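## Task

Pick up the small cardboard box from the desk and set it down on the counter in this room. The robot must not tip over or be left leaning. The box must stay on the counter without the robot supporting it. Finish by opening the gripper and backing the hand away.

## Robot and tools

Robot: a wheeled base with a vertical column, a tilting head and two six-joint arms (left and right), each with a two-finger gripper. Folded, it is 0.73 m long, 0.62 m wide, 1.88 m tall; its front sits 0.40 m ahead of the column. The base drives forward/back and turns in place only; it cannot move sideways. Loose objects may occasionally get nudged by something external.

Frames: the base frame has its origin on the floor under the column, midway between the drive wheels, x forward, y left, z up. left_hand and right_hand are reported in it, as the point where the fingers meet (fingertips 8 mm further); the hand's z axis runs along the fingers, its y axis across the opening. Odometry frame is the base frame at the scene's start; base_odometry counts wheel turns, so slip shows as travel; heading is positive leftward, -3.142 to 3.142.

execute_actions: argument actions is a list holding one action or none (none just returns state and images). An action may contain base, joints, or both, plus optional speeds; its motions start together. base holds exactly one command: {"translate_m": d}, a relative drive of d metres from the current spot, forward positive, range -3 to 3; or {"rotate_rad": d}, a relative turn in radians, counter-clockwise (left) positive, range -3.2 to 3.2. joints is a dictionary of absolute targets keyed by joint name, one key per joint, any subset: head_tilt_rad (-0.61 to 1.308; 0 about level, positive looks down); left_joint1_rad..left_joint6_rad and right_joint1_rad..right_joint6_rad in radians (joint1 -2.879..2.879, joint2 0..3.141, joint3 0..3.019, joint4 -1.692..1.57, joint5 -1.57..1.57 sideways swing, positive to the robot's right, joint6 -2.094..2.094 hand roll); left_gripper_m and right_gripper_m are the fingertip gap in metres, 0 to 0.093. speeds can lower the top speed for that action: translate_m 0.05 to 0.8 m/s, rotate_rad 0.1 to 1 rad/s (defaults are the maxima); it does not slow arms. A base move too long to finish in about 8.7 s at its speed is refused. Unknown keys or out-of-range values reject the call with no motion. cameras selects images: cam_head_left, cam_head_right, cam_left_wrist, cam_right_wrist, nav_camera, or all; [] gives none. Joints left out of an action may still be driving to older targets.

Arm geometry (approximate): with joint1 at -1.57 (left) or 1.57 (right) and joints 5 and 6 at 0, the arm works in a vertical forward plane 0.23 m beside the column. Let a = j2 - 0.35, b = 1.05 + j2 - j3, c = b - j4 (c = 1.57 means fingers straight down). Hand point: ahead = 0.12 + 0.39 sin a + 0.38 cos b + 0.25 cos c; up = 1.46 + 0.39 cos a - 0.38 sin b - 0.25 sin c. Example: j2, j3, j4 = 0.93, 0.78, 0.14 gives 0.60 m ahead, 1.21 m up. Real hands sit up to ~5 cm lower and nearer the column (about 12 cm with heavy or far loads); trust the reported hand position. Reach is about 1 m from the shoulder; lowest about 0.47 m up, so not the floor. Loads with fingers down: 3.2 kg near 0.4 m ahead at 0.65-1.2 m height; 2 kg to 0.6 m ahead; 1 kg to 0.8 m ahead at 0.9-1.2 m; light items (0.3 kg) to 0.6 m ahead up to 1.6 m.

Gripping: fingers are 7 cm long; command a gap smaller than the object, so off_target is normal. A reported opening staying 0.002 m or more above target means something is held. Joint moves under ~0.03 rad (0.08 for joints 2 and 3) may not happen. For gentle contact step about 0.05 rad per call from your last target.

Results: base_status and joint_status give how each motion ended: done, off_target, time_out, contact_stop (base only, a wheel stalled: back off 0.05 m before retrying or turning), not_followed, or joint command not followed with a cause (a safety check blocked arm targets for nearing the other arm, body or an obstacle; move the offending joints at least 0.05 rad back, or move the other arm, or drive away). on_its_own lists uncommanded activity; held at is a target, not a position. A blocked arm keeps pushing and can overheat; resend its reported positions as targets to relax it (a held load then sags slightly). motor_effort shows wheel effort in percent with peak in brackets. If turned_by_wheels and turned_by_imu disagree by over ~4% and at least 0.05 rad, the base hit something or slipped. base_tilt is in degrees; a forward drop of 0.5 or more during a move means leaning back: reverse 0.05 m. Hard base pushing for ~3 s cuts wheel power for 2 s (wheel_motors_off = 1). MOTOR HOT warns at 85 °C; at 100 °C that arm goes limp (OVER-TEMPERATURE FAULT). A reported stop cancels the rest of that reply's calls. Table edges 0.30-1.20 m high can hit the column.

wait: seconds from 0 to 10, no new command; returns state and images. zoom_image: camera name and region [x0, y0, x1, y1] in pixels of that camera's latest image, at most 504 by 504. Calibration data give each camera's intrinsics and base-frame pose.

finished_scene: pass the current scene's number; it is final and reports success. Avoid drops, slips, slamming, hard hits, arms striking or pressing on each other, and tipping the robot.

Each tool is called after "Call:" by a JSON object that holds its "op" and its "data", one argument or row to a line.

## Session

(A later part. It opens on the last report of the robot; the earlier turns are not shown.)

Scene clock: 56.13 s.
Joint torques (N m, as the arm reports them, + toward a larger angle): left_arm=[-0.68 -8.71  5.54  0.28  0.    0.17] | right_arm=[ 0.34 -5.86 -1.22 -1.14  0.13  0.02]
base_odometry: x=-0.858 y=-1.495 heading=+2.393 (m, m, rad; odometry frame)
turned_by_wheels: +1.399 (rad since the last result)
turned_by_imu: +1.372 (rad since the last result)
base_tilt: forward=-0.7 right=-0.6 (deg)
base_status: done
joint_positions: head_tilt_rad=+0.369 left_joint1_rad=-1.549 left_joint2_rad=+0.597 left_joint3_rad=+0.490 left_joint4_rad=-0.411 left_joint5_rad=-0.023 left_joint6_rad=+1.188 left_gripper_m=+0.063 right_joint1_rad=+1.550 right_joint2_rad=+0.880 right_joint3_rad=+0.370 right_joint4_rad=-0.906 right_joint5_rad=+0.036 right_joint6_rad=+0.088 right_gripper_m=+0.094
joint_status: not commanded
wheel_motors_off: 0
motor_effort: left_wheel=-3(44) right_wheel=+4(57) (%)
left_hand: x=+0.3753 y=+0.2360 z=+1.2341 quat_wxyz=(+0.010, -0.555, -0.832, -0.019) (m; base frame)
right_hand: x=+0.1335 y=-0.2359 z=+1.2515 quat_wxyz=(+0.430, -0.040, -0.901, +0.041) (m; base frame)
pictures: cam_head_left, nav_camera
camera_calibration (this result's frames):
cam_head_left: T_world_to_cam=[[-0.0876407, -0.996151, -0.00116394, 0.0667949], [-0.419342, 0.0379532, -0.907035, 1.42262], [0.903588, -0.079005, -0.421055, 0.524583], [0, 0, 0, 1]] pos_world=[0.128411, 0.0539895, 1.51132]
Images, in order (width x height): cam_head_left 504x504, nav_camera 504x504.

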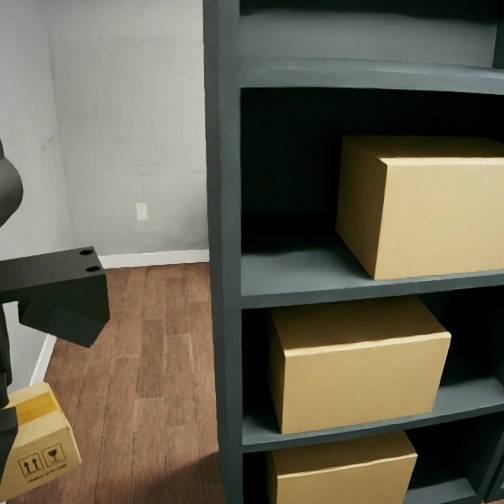

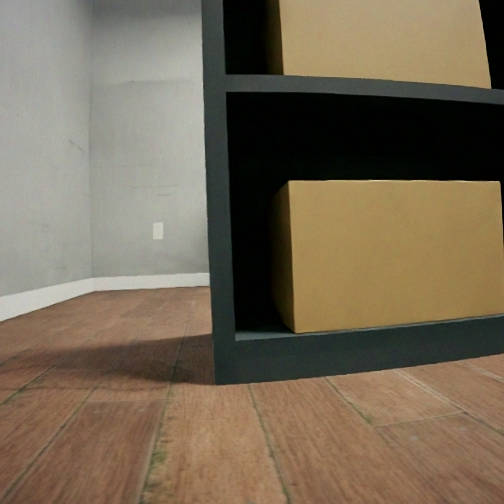

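Call:
{"op": "execute_actions", "data": {
  "actions": [
    {"base":{"translate_m":-0.7}}
  ],
  "cameras": []
}}

Call:
{"op": "execute_actions", "data": {
  "actions": [
    {"base":{"rotate_rad":0.36}}
  ],
  "cameras": []
}}

Call:
{"op": "execute_actions", "data": {
  "actions": [
    {"base":{"translate_m":1.0}}
  ],
  "cameras": []
}}

Call:
{"op": "execute_actions", "data": {
  "actions": [
    {"base":{"rotate_rad":-0.2},"joints":{"head_tilt_rad":0.9}}
  ],
  "cameras": ["cam_head_left","cam_head_right","nav_camera"]
}}

Scene clock: 60.70 s.
Joint torques (N m, as the arm reports them, + toward a larger angle): left_arm=[-0.82 -9.08  5.51  0.34 -0.02  0.18] | right_arm=[ 0.32 -5.86 -1.19 -1.12  0.13  0.03]
base_odometry: x=-0.345 y=-1.971 heading=+2.393 (m, m, rad; odometry frame)
turned_by_wheels: +0.000 (rad since the last result)
turned_by_imu: -0.001 (rad since the last result)
base_tilt: forward=-0.8 right=-0.7 (deg)
base_status: done
joint_positions: head_tilt_rad=+0.368 left_joint1_rad=-1.549 left_joint2_rad=+0.598 left_joint3_rad=+0.489 left_joint4_rad=-0.411 left_joint5_rad=-0.023 left_joint6_rad=+1.188 left_gripper_m=+0.063 right_joint1_rad=+1.550 right_joint2_rad=+0.880 right_joint3_rad=+0.369 right_joint4_rad=-0.906 right_joint5_rad=+0.036 right_joint6_rad=+0.088 right_gripper_m=+0.094
joint_status: not commanded
wheel_motors_off: 0
motor_effort: left_wheel=+1(61) right_wheel=-1(70) (%)
left_hand: x=+0.3745 y=+0.2360 z=+1.2336 quat_wxyz=(+0.011, -0.555, -0.832, -0.018) (m; base frame)
right_hand: x=+0.1329 y=-0.2359 z=+1.2517 quat_wxyz=(+0.431, -0.040, -0.901, +0.041) (m; base frame)
pictures: none
No camera images: the call's "cameras" was empty. Leave "cameras" out to get every camera's image.

Scene clock: 62.33 s.
Joint torques (N m, as the arm reports them, + toward a larger angle): left_arm=[-0.71 -9.04  5.52  0.34 -0.02  0.17] | right_arm=[ 0.35 -5.84 -1.13 -1.14  0.13  0.02]
base_odometry: x=-0.344 y=-1.971 heading=+2.753 (m, m, rad; odometry frame)
turned_by_wheels: +0.359 (rad since the last result)
turned_by_imu: +0.346 (rad since the last result)
base_tilt: forward=-0.7 right=-0.6 (deg)
base_status: done
joint_positions: head_tilt_rad=+0.368 left_joint1_rad=-1.549 left_joint2_rad=+0.598 left_joint3_rad=+0.489 left_joint4_rad=-0.411 left_joint5_rad=-0.023 left_joint6_rad=+1.188 left_gripper_m=+0.063 right_joint1_rad=+1.550 right_joint2_rad=+0.880 right_joint3_rad=+0.369 right_joint4_rad=-0.906 right_joint5_rad=+0.036 right_joint6_rad=+0.088 right_gripper_m=+0.094
joint_status: not commanded
wheel_motors_off: 0
motor_effort: left_wheel=+0(48) right_wheel=+5(60) (%)
left_hand: x=+0.3745 y=+0.2360 z=+1.2336 quat_wxyz=(+0.011, -0.555, -0.832, -0.018) (m; base frame)
right_hand: x=+0.1329 y=-0.2359 z=+1.2517 quat_wxyz=(+0.431, -0.040, -0.901, +0.041) (m; base frame)
pictures: none
No camera images: the call's "cameras" was empty. Leave "cameras" out to get every camera's image.

Scene clock: 65.53 s.
Joint torques (N m, as the arm reports them, + toward a larger angle): left_arm=[-0.65 -9.17  5.29  0.38  0.    0.17] | right_arm=[ 0.33 -5.94 -1.38 -1.13  0.13  0.03]
base_odometry: x=-1.270 y=-1.592 heading=+2.753 (m, m, rad; odometry frame)
turned_by_wheels: +0.000 (rad since the last result)
turned_by_imu: +0.000 (rad since the last result)
base_tilt: forward=-0.7 right=-0.6 (deg)
base_status: done
joint_positions: head_tilt_rad=+0.368 left_joint1_rad=-1.549 left_joint2_rad=+0.600 left_joint3_rad=+0.493 left_joint4_rad=-0.411 left_joint5_rad=-0.023 left_joint6_rad=+1.188 left_gripper_m=+0.063 right_joint1_rad=+1.550 right_joint2_rad=+0.880 right_joint3_rad=+0.373 right_joint4_rad=-0.906 right_joint5_rad=+0.036 right_joint6_rad=+0.088 right_gripper_m=+0.094
joint_status: not commanded
wheel_motors_off: 0
motor_effort: left_wheel=+1(69) right_wheel=-1(70) (%)
left_hand: x=+0.3761 y=+0.2360 z=+1.2336 quat_wxyz=(+0.010, -0.555, -0.832, -0.019) (m; base frame)
right_hand: x=+0.1350 y=-0.2360 z=+1.2510 quat_wxyz=(+0.429, -0.040, -0.902, +0.041) (m; base frame)
pictures: none
No camera images: the call's "cameras" was empty. Leave "cameras" out to get every camera's image.

Scene clock: 66.80 s.
Joint torques (N m, as the arm reports them, + toward a larger angle): left_arm=[-0.78 -9.39  5.39  0.31 -0.02  0.18] | right_arm=[ 0.34 -5.99 -1.49 -1.15  0.13  0.03]
base_odometry: x=-1.270 y=-1.592 heading=+2.554 (m, m, rad; odometry frame)
turned_by_wheels: -0.199 (rad since the last result)
turned_by_imu: -0.191 (rad since the last result)
base_tilt: forward=-0.8 right=-0.7 (deg)
base_status: done
joint_positions: head_tilt_rad=+0.901 left_joint1_rad=-1.549 left_joint2_rad=+0.600 left_joint3_rad=+0.493 left_joint4_rad=-0.411 left_joint5_rad=-0.023 left_joint6_rad=+1.188 left_gripper_m=+0.063 right_joint1_rad=+1.550 right_joint2_rad=+0.880 right_joint3_rad=+0.373 right_joint4_rad=-0.906 right_joint5_rad=+0.036 right_joint6_rad=+0.088 right_gripper_m=+0.094
joint_status: all done
wheel_motors_off: 0
motor_effort: left_wheel=+0(43) right_wheel=-2(56) (%)
left_hand: x=+0.3761 y=+0.2360 z=+1.2336 quat_wxyz=(+0.010, -0.555, -0.832, -0.019) (m; base frame)
right_hand: x=+0.1350 y=-0.2360 z=+1.2510 quat_wxyz=(+0.429, -0.040, -0.902, +0.041) (m; base frame)
pictures: cam_head_left, cam_head_right, nav_camera
camera_calibration (this result's frames):
cam_head_left: T_world_to_cam=[[-0.076112, -0.996151, 0.043465, -0.00251012], [-0.821574, 0.0379532, -0.568837, 0.921907], [0.564998, -0.079005, -0.821301, 1.15789], [0, 0, 0, 1]] pos_world=[0.103017, 0.0539895, 1.4755]
cam_head_right: T_world_to_cam=[[-0.0620458, -0.997482, 0.0343595, -0.0916922], [-0.810919, 0.0303117, -0.584373, 0.938903], [0.58186, -0.0641206, -0.810757, 1.13751], [0, 0, 0, 1]] pos_world=[0.0938153, -0.0469833, 1.47406]
Images, in order (width x height): cam_head_left 504x504, cam_head_right 504x504, nav_camera 504x504.

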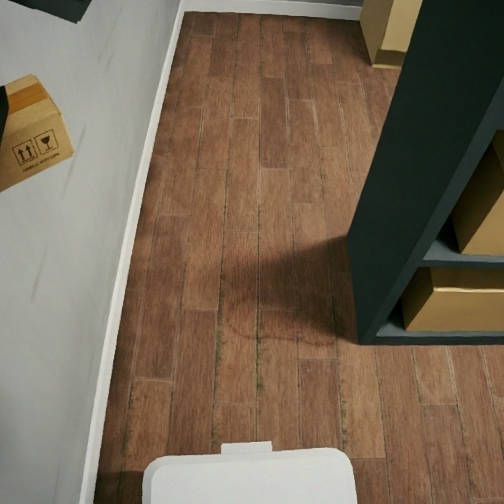

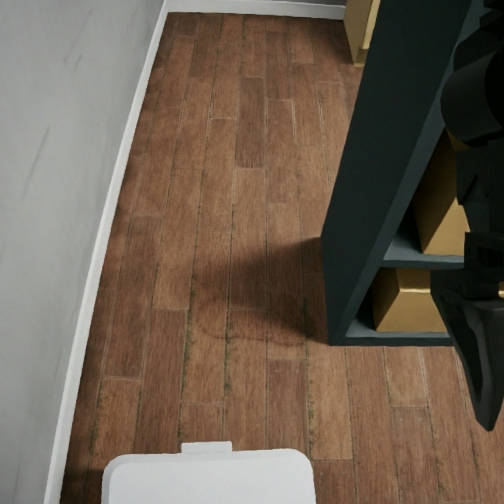

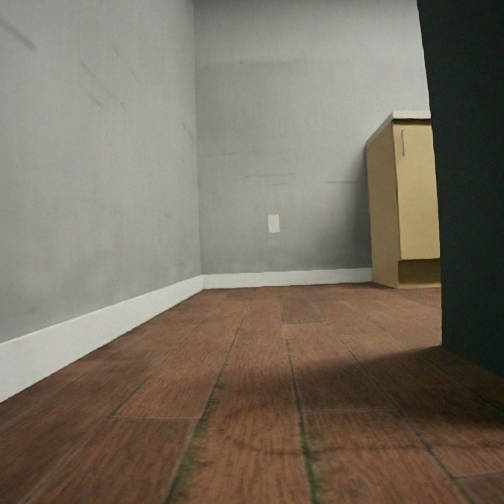

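Call:
{"op": "execute_actions", "data": {
  "actions": [
    {"base":{"rotate_rad":-0.09},"joints":{"head_tilt_rad":0.6}}
  ],
  "cameras": []
}}

Call:
{"op": "execute_actions", "data": {
  "actions": [
    {"base":{"translate_m":1.55},"speeds":{"translate_m":0.5}}
  ],
  "cameras": ["cam_head_left","nav_camera"]
}}

Call:
{"op": "execute_actions", "data": {
  "actions": [
    {"base":{"rotate_rad":-0.6},"speeds":{"rotate_rad":0.5}}
  ],
  "cameras": ["cam_head_left","nav_camera"]
}}

Scene clock: 68.83 s.
Joint torques (N m, as the arm reports them, + toward a larger angle): left_arm=[-0.74 -9.22  5.34  0.31 -0.01  0.18] | right_arm=[ 0.37 -5.89 -1.34 -1.17  0.13  0.03]
base_odometry: x=-1.270 y=-1.592 heading=+2.465 (m, m, rad; odometry frame)
turned_by_wheels: -0.089 (rad since the last result)
turned_by_imu: -0.087 (rad since the last result)
base_tilt: forward=-0.7 right=-0.6 (deg)
base_status: done
joint_positions: head_tilt_rad=+0.617 left_joint1_rad=-1.549 left_joint2_rad=+0.600 left_joint3_rad=+0.493 left_joint4_rad=-0.411 left_joint5_rad=-0.023 left_joint6_rad=+1.188 left_gripper_m=+0.063 right_joint1_rad=+1.550 right_joint2_rad=+0.880 right_joint3_rad=+0.373 right_joint4_rad=-0.906 right_joint5_rad=+0.036 right_joint6_rad=+0.088 right_gripper_m=+0.094
joint_status: all done
wheel_motors_off: 0
motor_effort: left_wheel=+0(19) right_wheel=-3(55) (%)
left_hand: x=+0.3761 y=+0.2360 z=+1.2336 quat_wxyz=(+0.010, -0.555, -0.832, -0.019) (m; base frame)
right_hand: x=+0.1350 y=-0.2360 z=+1.2510 quat_wxyz=(+0.429, -0.040, -0.902, +0.041) (m; base frame)
pictures: none
No camera images: the call's "cameras" was empty. Leave "cameras" out to get every camera's image.

Scene clock: 73.57 s.
Joint torques (N m, as the arm reports them, + toward a larger angle): left_arm=[-0.62 -9.26  5.3   0.26 -0.03  0.18] | right_arm=[ 0.32 -5.9  -1.32 -1.16  0.13  0.03]
base_odometry: x=-2.479 y=-0.621 heading=+2.464 (m, m, rad; odometry frame)
turned_by_wheels: -0.001 (rad since the last result)
turned_by_imu: -0.003 (rad since the last result)
base_tilt: forward=-0.7 right=-0.6 (deg)
base_status: done
joint_positions: head_tilt_rad=+0.617 left_joint1_rad=-1.549 left_joint2_rad=+0.601 left_joint3_rad=+0.493 left_joint4_rad=-0.411 left_joint5_rad=-0.023 left_joint6_rad=+1.188 left_gripper_m=+0.063 right_joint1_rad=+1.550 right_joint2_rad=+0.880 right_joint3_rad=+0.372 right_joint4_rad=-0.906 right_joint5_rad=+0.036 right_joint6_rad=+0.088 right_gripper_m=+0.094
joint_status: not commanded
wheel_motors_off: 0
motor_effort: left_wheel=-2(54) right_wheel=+2(69) (%)
left_hand: x=+0.3765 y=+0.2360 z=+1.2336 quat_wxyz=(+0.010, -0.555, -0.832, -0.019) (m; base frame)
right_hand: x=+0.1343 y=-0.2359 z=+1.2512 quat_wxyz=(+0.429, -0.040, -0.901, +0.041) (m; base frame)
pictures: cam_head_left, nav_camera
camera_calibration (this result's frames):
cam_head_left: T_world_to_cam=[[-0.0852392, -0.996151, 0.020409, 0.0334524], [-0.629382, 0.0379532, -0.776169, 1.23159], [0.772407, -0.079005, -0.630195, 0.853219], [0, 0, 0, 1]] pos_world=[0.118959, 0.0539895, 1.49293]
Images, in order (width x height): cam_head_left 504x504, nav_camera 504x504.

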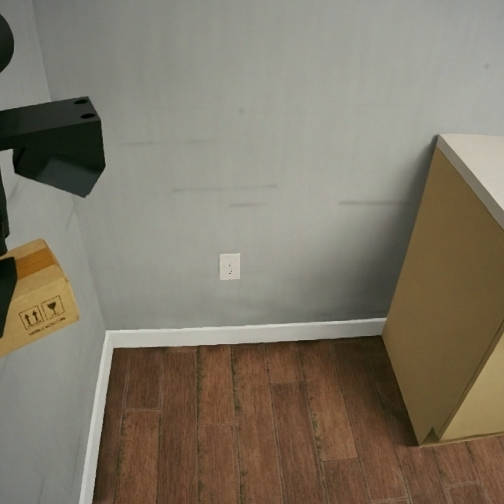

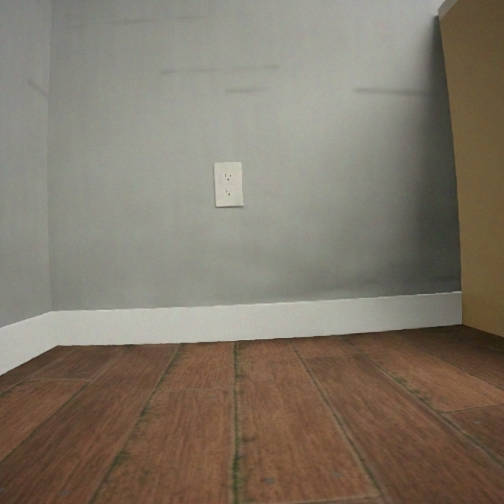

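Scene clock: 75.60 s.
Joint torques (N m, as the arm reports them, + toward a larger angle): left_arm=[-0.62 -9.4   5.25  0.22  0.01  0.17] | right_arm=[ 0.37 -5.99 -1.36 -1.14  0.13  0.03]
base_odometry: x=-2.479 y=-0.621 heading=+1.865 (m, m, rad; odometry frame)
turned_by_wheels: -0.599 (rad since the last result)
turned_by_imu: -0.585 (rad since the last result)
base_tilt: forward=-0.7 right=-0.6 (deg)
base_status: done
joint_positions: head_tilt_rad=+0.617 left_joint1_rad=-1.549 left_joint2_rad=+0.601 left_joint3_rad=+0.493 left_joint4_rad=-0.411 left_joint5_rad=-0.023 left_joint6_rad=+1.188 left_gripper_m=+0.063 right_joint1_rad=+1.550 right_joint2_rad=+0.880 right_joint3_rad=+0.372 right_joint4_rad=-0.906 right_joint5_rad=+0.036 right_joint6_rad=+0.088 right_gripper_m=+0.094
joint_status: not commanded
wheel_motors_off: 0
motor_effort: left_wheel=+3(51) right_wheel=-4(55) (%)
left_hand: x=+0.3765 y=+0.2360 z=+1.2336 quat_wxyz=(+0.010, -0.555, -0.832, -0.019) (m; base frame)
right_hand: x=+0.1343 y=-0.2359 z=+1.2512 quat_wxyz=(+0.429, -0.040, -0.901, +0.041) (m; base frame)
pictures: cam_head_left, nav_camera
camera_calibration (this result's frames):
cam_head_left: T_world_to_cam=[[-0.0852392, -0.996151, 0.020409, 0.0334524], [-0.629382, 0.0379532, -0.776169, 1.23159], [0.772407, -0.079005, -0.630195, 0.853218], [0, 0, 0, 1]] pos_world=[0.118959, 0.0539895, 1.49293]
Images, in order (width x height): cam_head_left 504x504, nav_camera 504x504.

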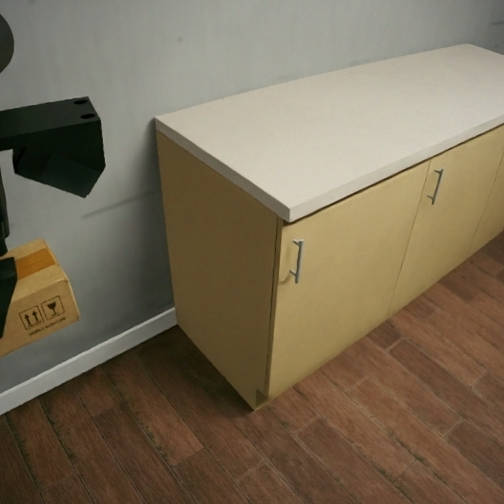

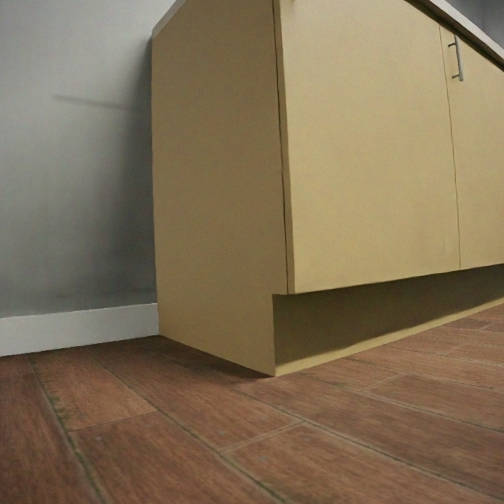

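Call:
{"op": "execute_actions", "data": {
  "actions": [
    {"base":{"rotate_rad":-0.27},"joints":{"left_joint2_rad":1.6,"left_joint3_rad":1.85,"left_joint4_rad":-0.75,"head_tilt_rad":0.8}}
  ],
  "cameras": []
}}

Call:
{"op": "execute_actions", "data": {
  "actions": [
    {"base":{"translate_m":0.5}}
  ],
  "cameras": []
}}

Call:
{"op": "execute_actions", "data": {
  "actions": [
    {"joints":{"left_joint2_rad":1.73,"left_joint3_rad":1.92,"left_joint4_rad":-0.71}}
  ],
  "cameras": ["cam_head_left","cam_left_wrist","nav_camera"]
}}

Scene clock: 78.93 s.
Joint torques (N m, as the arm reports them, + toward a larger angle): left_arm=[ -0.5  -25.51   9.45  -0.69  -0.03   0.16] | right_arm=[ 0.38 -6.08 -1.18 -1.19  0.13  0.03]
base_odometry: x=-2.479 y=-0.621 heading=+1.595 (m, m, rad; odometry frame)
turned_by_wheels: -0.269 (rad since the last result)
turned_by_imu: -0.267 (rad since the last result)
base_tilt: forward=-0.8 right=-0.6 (deg)
base_status: done
joint_positions: head_tilt_rad=+0.802 left_joint1_rad=-1.549 left_joint2_rad=+1.608 left_joint3_rad=+1.826 left_joint4_rad=-0.736 left_joint5_rad=-0.023 left_joint6_rad=+1.188 left_gripper_m=+0.063 right_joint1_rad=+1.550 right_joint2_rad=+0.880 right_joint3_rad=+0.372 right_joint4_rad=-0.906 right_joint5_rad=+0.036 right_joint6_rad=+0.088 right_gripper_m=+0.094
joint_status: all done
wheel_motors_off: 0
motor_effort: left_wheel=+4(27) right_wheel=-5(27) (%)
left_hand: x=+0.7493 y=+0.2436 z=+1.0456 quat_wxyz=(+0.010, -0.555, -0.832, -0.019) (m; base frame)
right_hand: x=+0.1343 y=-0.2359 z=+1.2512 quat_wxyz=(+0.429, -0.040, -0.901, +0.041) (m; base frame)
pictures: none
No camera images: the call's "cameras" was empty. Leave "cameras" out to get every camera's image.

Scene clock: 81.47 s.
Joint torques (N m, as the arm reports them, + toward a larger angle): left_arm=[ -0.28 -25.4    9.32  -0.61   0.     0.18] | right_arm=[ 0.32 -5.87 -1.42 -1.15  0.13  0.03]
base_odometry: x=-2.491 y=-0.121 heading=+1.595 (m, m, rad; odometry frame)
turned_by_wheels: -0.001 (rad since the last result)
turned_by_imu: -0.001 (rad since the last result)
base_tilt: forward=-0.7 right=-0.6 (deg)
base_status: done
joint_positions: head_tilt_rad=+0.802 left_joint1_rad=-1.549 left_joint2_rad=+1.608 left_joint3_rad=+1.826 left_joint4_rad=-0.737 left_joint5_rad=-0.023 left_joint6_rad=+1.188 left_gripper_m=+0.063 right_joint1_rad=+1.550 right_joint2_rad=+0.880 right_joint3_rad=+0.372 right_joint4_rad=-0.906 right_joint5_rad=+0.036 right_joint6_rad=+0.088 right_gripper_m=+0.094
joint_status: not commanded
wheel_motors_off: 0
motor_effort: left_wheel=-1(62) right_wheel=+1(70) (%)
left_hand: x=+0.7490 y=+0.2436 z=+1.0456 quat_wxyz=(+0.010, -0.555, -0.832, -0.018) (m; base frame)
right_hand: x=+0.1347 y=-0.2360 z=+1.2511 quat_wxyz=(+0.429, -0.040, -0.901, +0.041) (m; base frame)
pictures: none
No camera images: the call's "cameras" was empty. Leave "cameras" out to get every camera's image.

Scene clock: 82.47 s.
Joint torques (N m, as the arm reports them, + toward a larger angle): left_arm=[ -0.56 -26.06   8.32  -0.01   0.     0.18] | right_arm=[ 0.36 -6.02 -1.5  -1.16  0.13  0.03]
base_odometry: x=-2.491 y=-0.121 heading=+1.595 (m, m, rad; odometry frame)
turned_by_wheels: +0.000 (rad since the last result)
turned_by_imu: +0.000 (rad since the last result)
base_tilt: forward=-0.7 right=-0.6 (deg)
base_status: not commanded
joint_positions: head_tilt_rad=+0.802 left_joint1_rad=-1.549 left_joint2_rad=+1.746 left_joint3_rad=+1.901 left_joint4_rad=-0.719 left_joint5_rad=-0.023 left_joint6_rad=+1.188 left_gripper_m=+0.063 right_joint1_rad=+1.550 right_joint2_rad=+0.880 right_joint3_rad=+0.372 right_joint4_rad=-0.906 right_joint5_rad=+0.036 right_joint6_rad=+0.088 right_gripper_m=+0.094
joint_status: all done
wheel_motors_off: 0
motor_effort: left_wheel=-1(2) right_wheel=+1(1) (%)
left_hand: x=+0.7326 y=+0.2447 z=+0.9787 quat_wxyz=(+0.029, -0.555, -0.831, -0.006) (m; base frame)
right_hand: x=+0.1347 y=-0.2360 z=+1.2511 quat_wxyz=(+0.429, -0.040, -0.901, +0.041) (m; base frame)
pictures: cam_head_left, cam_left_wrist, nav_camera
camera_calibration (this result's frames):
cam_head_left: T_world_to_cam=[[-0.0800059, -0.996151, 0.0357953, 0.00949589], [-0.761861, 0.0379532, -0.646627, 1.03872], [0.64278, -0.079005, -0.761966, 1.06263], [0, 0, 0, 1]] pos_world=[0.109084, 0.0539895, 1.48101]
cam_left_wrist: T_world_to_cam=[[-0.920309, -0.390983, 0.0128079, 0.759241], [-0.296726, 0.719031, 0.628448, -0.569897], [-0.254922, 0.574566, -0.777746, 0.930804], [0, 0, 0, 1]] pos_world=[0.766915, 0.171815, 1.07236]
Images, in order (width x height): cam_head_left 504x504, cam_left_wrist 504x504, nav_camera 504x504.

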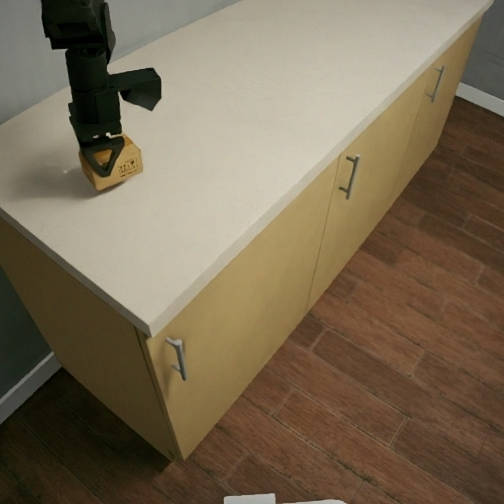

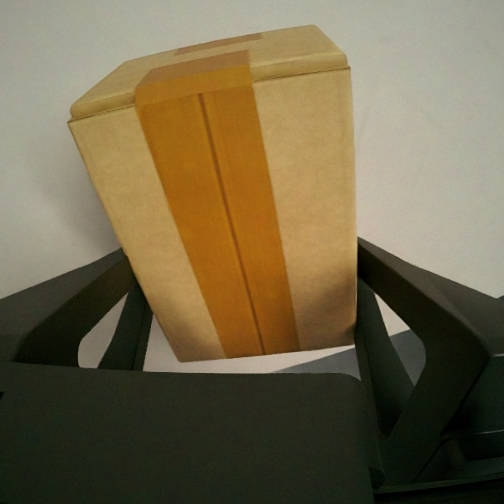

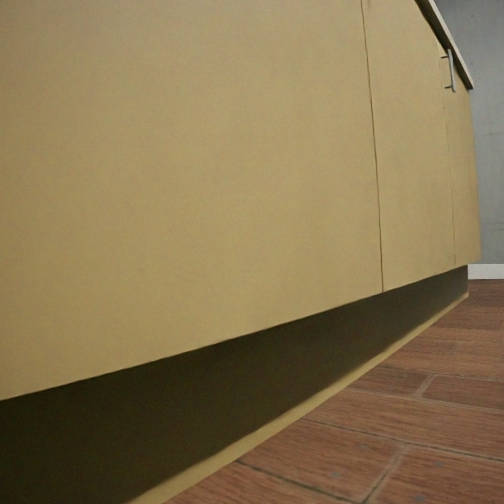

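Call:
{"op": "execute_actions", "data": {
  "actions": [
    {"joints":{"left_joint2_rad":1.8,"left_joint3_rad":1.96,"left_joint4_rad":-0.68}}
  ],
  "cameras": []
}}

Call:
{"op": "execute_actions", "data": {
  "actions": [
    {"joints":{"left_joint2_rad":1.86,"left_joint3_rad":2.0}}
  ],
  "cameras": ["cam_head_left"]
}}

Scene clock: 84.47 s.
Joint torques (N m, as the arm reports them, + toward a larger angle): left_arm=[ -0.3  -24.52   9.02   0.33  -0.02   0.16] | right_arm=[ 0.29 -5.87 -1.4  -1.16  0.13  0.03]
base_odometry: x=-2.491 y=-0.121 heading=+1.595 (m, m, rad; odometry frame)
turned_by_wheels: +0.000 (rad since the last result)
turned_by_imu: -0.001 (rad since the last result)
base_tilt: forward=-0.8 right=-0.6 (deg)
base_status: not commanded
joint_positions: head_tilt_rad=+0.802 left_joint1_rad=-1.549 left_joint2_rad=+1.798 left_joint3_rad=+1.931 left_joint4_rad=-0.692 left_joint5_rad=-0.023 left_joint6_rad=+1.188 left_gripper_m=+0.063 right_joint1_rad=+1.550 right_joint2_rad=+0.880 right_joint3_rad=+0.372 right_joint4_rad=-0.906 right_joint5_rad=+0.036 right_joint6_rad=+0.088 right_gripper_m=+0.094
joint_status: all done
wheel_motors_off: 0
motor_effort: left_wheel=-1(2) right_wheel=+1(2) (%)
left_hand: x=+0.7303 y=+0.2451 z=+0.9540 quat_wxyz=(+0.026, -0.555, -0.831, -0.007) (m; base frame)
right_hand: x=+0.1347 y=-0.2360 z=+1.2511 quat_wxyz=(+0.429, -0.040, -0.901, +0.041) (m; base frame)
pictures: none
No camera images: the call's "cameras" was empty. Leave "cameras" out to get every camera's image.

Scene clock: 85.17 s.
Joint torques (N m, as the arm reports them, + toward a larger angle): left_arm=[ -0.34 -21.99   9.56   0.37  -0.01   0.18] | right_arm=[ 0.33 -5.98 -1.43 -1.2   0.13  0.03]
base_odometry: x=-2.491 y=-0.121 heading=+1.595 (m, m, rad; odometry frame)
turned_by_wheels: +0.000 (rad since the last result)
turned_by_imu: +0.000 (rad since the last result)
base_tilt: forward=-0.7 right=-0.7 (deg)
base_status: not commanded
joint_positions: head_tilt_rad=+0.802 left_joint1_rad=-1.549 left_joint2_rad=+1.822 left_joint3_rad=+1.967 left_joint4_rad=-0.693 left_joint5_rad=-0.024 left_joint6_rad=+1.188 left_gripper_m=+0.063 right_joint1_rad=+1.550 right_joint2_rad=+0.880 right_joint3_rad=+0.372 right_joint4_rad=-0.906 right_joint5_rad=+0.036 right_joint6_rad=+0.088 right_gripper_m=+0.094
joint_status: all done
wheel_motors_off: 0
motor_effort: left_wheel=-1(1) right_wheel=+2(5) (%)
left_hand: x=+0.7377 y=+0.2454 z=+0.9476 quat_wxyz=(+0.022, -0.555, -0.832, -0.011) (m; base frame)
right_hand: x=+0.1345 y=-0.2360 z=+1.2512 quat_wxyz=(+0.429, -0.040, -0.901, +0.041) (m; base frame)
pictures: cam_head_left
camera_calibration (this result's frames):
cam_head_left: T_world_to_cam=[[-0.0800059, -0.996151, 0.0357953, 0.00949589], [-0.761861, 0.0379532, -0.646627, 1.03872], [0.64278, -0.079005, -0.761966, 1.06263], [0, 0, 0, 1]] pos_world=[0.109084, 0.0539895, 1.48101]
Images, in order (width x height): cam_head_left 504x504.

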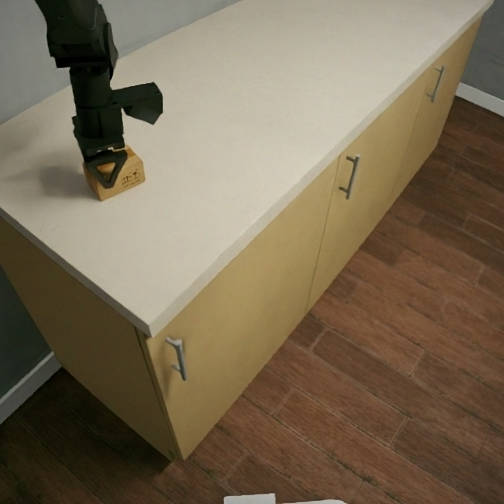

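Contact.

Call:
{"op": "execute_actions", "data": {
  "actions": [
    {"joints":{"left_gripper_m":0.093}}
  ],
  "cameras": []
}}

Call:
{"op": "execute_actions", "data": {
  "actions": [
    {"joints":{"left_joint2_rad":1.5,"left_joint3_rad":1.8}}
  ],
  "cameras": []
}}

Call:
{"op": "execute_actions", "data": {
  "actions": [
    {"base":{"translate_m":-0.3},"joints":{"left_joint2_rad":0.6,"left_joint3_rad":0.6}}
  ],
  "cameras": ["cam_head_left"]
}}

Call:
{"op": "finished_scene", "data": {
  "scene": 1
}}

Scene clock: 86.90 s.
Joint torques (N m, as the arm reports them, + toward a larger angle): left_arm=[ -0.23 -23.26   9.18   0.26   0.     0.2 ] | right_arm=[ 0.34 -5.95 -1.36 -1.16  0.13  0.03]
base_odometry: x=-2.491 y=-0.121 heading=+1.595 (m, m, rad; odometry frame)
turned_by_wheels: +0.000 (rad since the last result)
turned_by_imu: -0.001 (rad since the last result)
base_tilt: forward=-0.8 right=-0.7 (deg)
base_status: not commanded
joint_positions: head_tilt_rad=+0.802 left_joint1_rad=-1.549 left_joint2_rad=+1.846 left_joint3_rad=+1.968 left_joint4_rad=-0.693 left_joint5_rad=-0.024 left_joint6_rad=+1.188 left_gripper_m=+0.093 right_joint1_rad=+1.550 right_joint2_rad=+0.880 right_joint3_rad=+0.372 right_joint4_rad=-0.906 right_joint5_rad=+0.036 right_joint6_rad=+0.088 right_gripper_m=+0.094
joint_status: all done
wheel_motors_off: 0
motor_effort: left_wheel=-1(1) right_wheel=+2(2) (%)
left_hand: x=+0.7259 y=+0.2455 z=+0.9334 quat_wxyz=(+0.031, -0.555, -0.831, -0.004) (m; base frame)
right_hand: x=+0.1345 y=-0.2360 z=+1.2512 quat_wxyz=(+0.429, -0.040, -0.901, +0.041) (m; base frame)
pictures: none
No camera images: the call's "cameras" was empty. Leave "cameras" out to get every camera's image.

Scene clock: 88.40 s.
Joint torques (N m, as the arm reports them, + toward a larger angle): left_arm=[ -0.65 -24.94   8.62   0.42   0.01   0.16] | right_arm=[ 0.35 -5.93 -1.39 -1.15  0.13  0.03]
base_odometry: x=-2.491 y=-0.121 heading=+1.595 (m, m, rad; odometry frame)
turned_by_wheels: +0.000 (rad since the last result)
turned_by_imu: -0.001 (rad since the last result)
base_tilt: forward=-0.7 right=-0.6 (deg)
base_status: not commanded
joint_positions: head_tilt_rad=+0.802 left_joint1_rad=-1.549 left_joint2_rad=+1.496 left_joint3_rad=+1.795 left_joint4_rad=-0.690 left_joint5_rad=-0.024 left_joint6_rad=+1.188 left_gripper_m=+0.093 right_joint1_rad=+1.550 right_joint2_rad=+0.880 right_joint3_rad=+0.372 right_joint4_rad=-0.906 right_joint5_rad=+0.036 right_joint6_rad=+0.088 right_gripper_m=+0.094
joint_status: all done
wheel_motors_off: 0
motor_effort: left_wheel=-2(2) right_wheel=+1(2) (%)
left_hand: x=+0.7872 y=+0.2429 z=+1.1099 quat_wxyz=(-0.043, -0.554, -0.830, -0.055) (m; base frame)
right_hand: x=+0.1345 y=-0.2360 z=+1.2512 quat_wxyz=(+0.429, -0.040, -0.901, +0.041) (m; base frame)
pictures: none
No camera images: the call's "cameras" was empty. Leave "cameras" out to get every camera's image.

Scene clock: 90.57 s.
Joint torques (N m, as the arm reports them, + toward a larger angle): left_arm=[-0.71 -9.94  6.38 -0.13 -0.01  0.21] | right_arm=[ 0.38 -5.7  -1.17 -1.17  0.13  0.03]
base_odometry: x=-2.484 y=-0.421 heading=+1.594 (m, m, rad; odometry frame)
turned_by_wheels: -0.001 (rad since the last result)
turned_by_imu: -0.001 (rad since the last result)
base_tilt: forward=-0.7 right=-0.7 (deg)
base_status: done
joint_positions: head_tilt_rad=+0.803 left_joint1_rad=-1.549 left_joint2_rad=+0.601 left_joint3_rad=+0.586 left_joint4_rad=-0.688 left_joint5_rad=-0.024 left_joint6_rad=+1.188 left_gripper_m=+0.093 right_joint1_rad=+1.550 right_joint2_rad=+0.879 right_joint3_rad=+0.370 right_joint4_rad=-0.906 right_joint5_rad=+0.036 right_joint6_rad=+0.088 right_gripper_m=+0.094
joint_status: all done
wheel_motors_off: 0
motor_effort: left_wheel=-4(57) right_wheel=-3(56) (%)
left_hand: x=+0.3630 y=+0.2355 z=+1.2533 quat_wxyz=(+0.086, -0.553, -0.828, +0.033) (m; base frame)
right_hand: x=+0.1335 y=-0.2359 z=+1.2516 quat_wxyz=(+0.430, -0.040, -0.901, +0.041) (m; base frame)
pictures: cam_head_left
camera_calibration (this result's frames):
cam_head_left: T_world_to_cam=[[-0.0799929, -0.996151, 0.0358243, 0.00945065], [-0.762095, 0.0379532, -0.646351, 1.03831], [0.642504, -0.079005, -0.762198, 1.063], [0, 0, 0, 1]] pos_world=[0.109062, 0.0539895, 1.48099]
Images, in order (width x height): cam_head_left 504x504.

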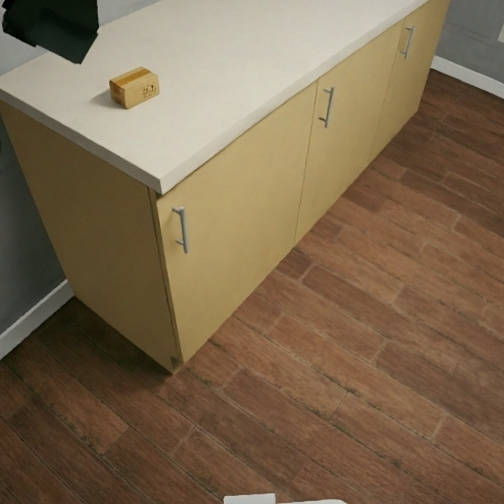

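The scene is finished: the task was done.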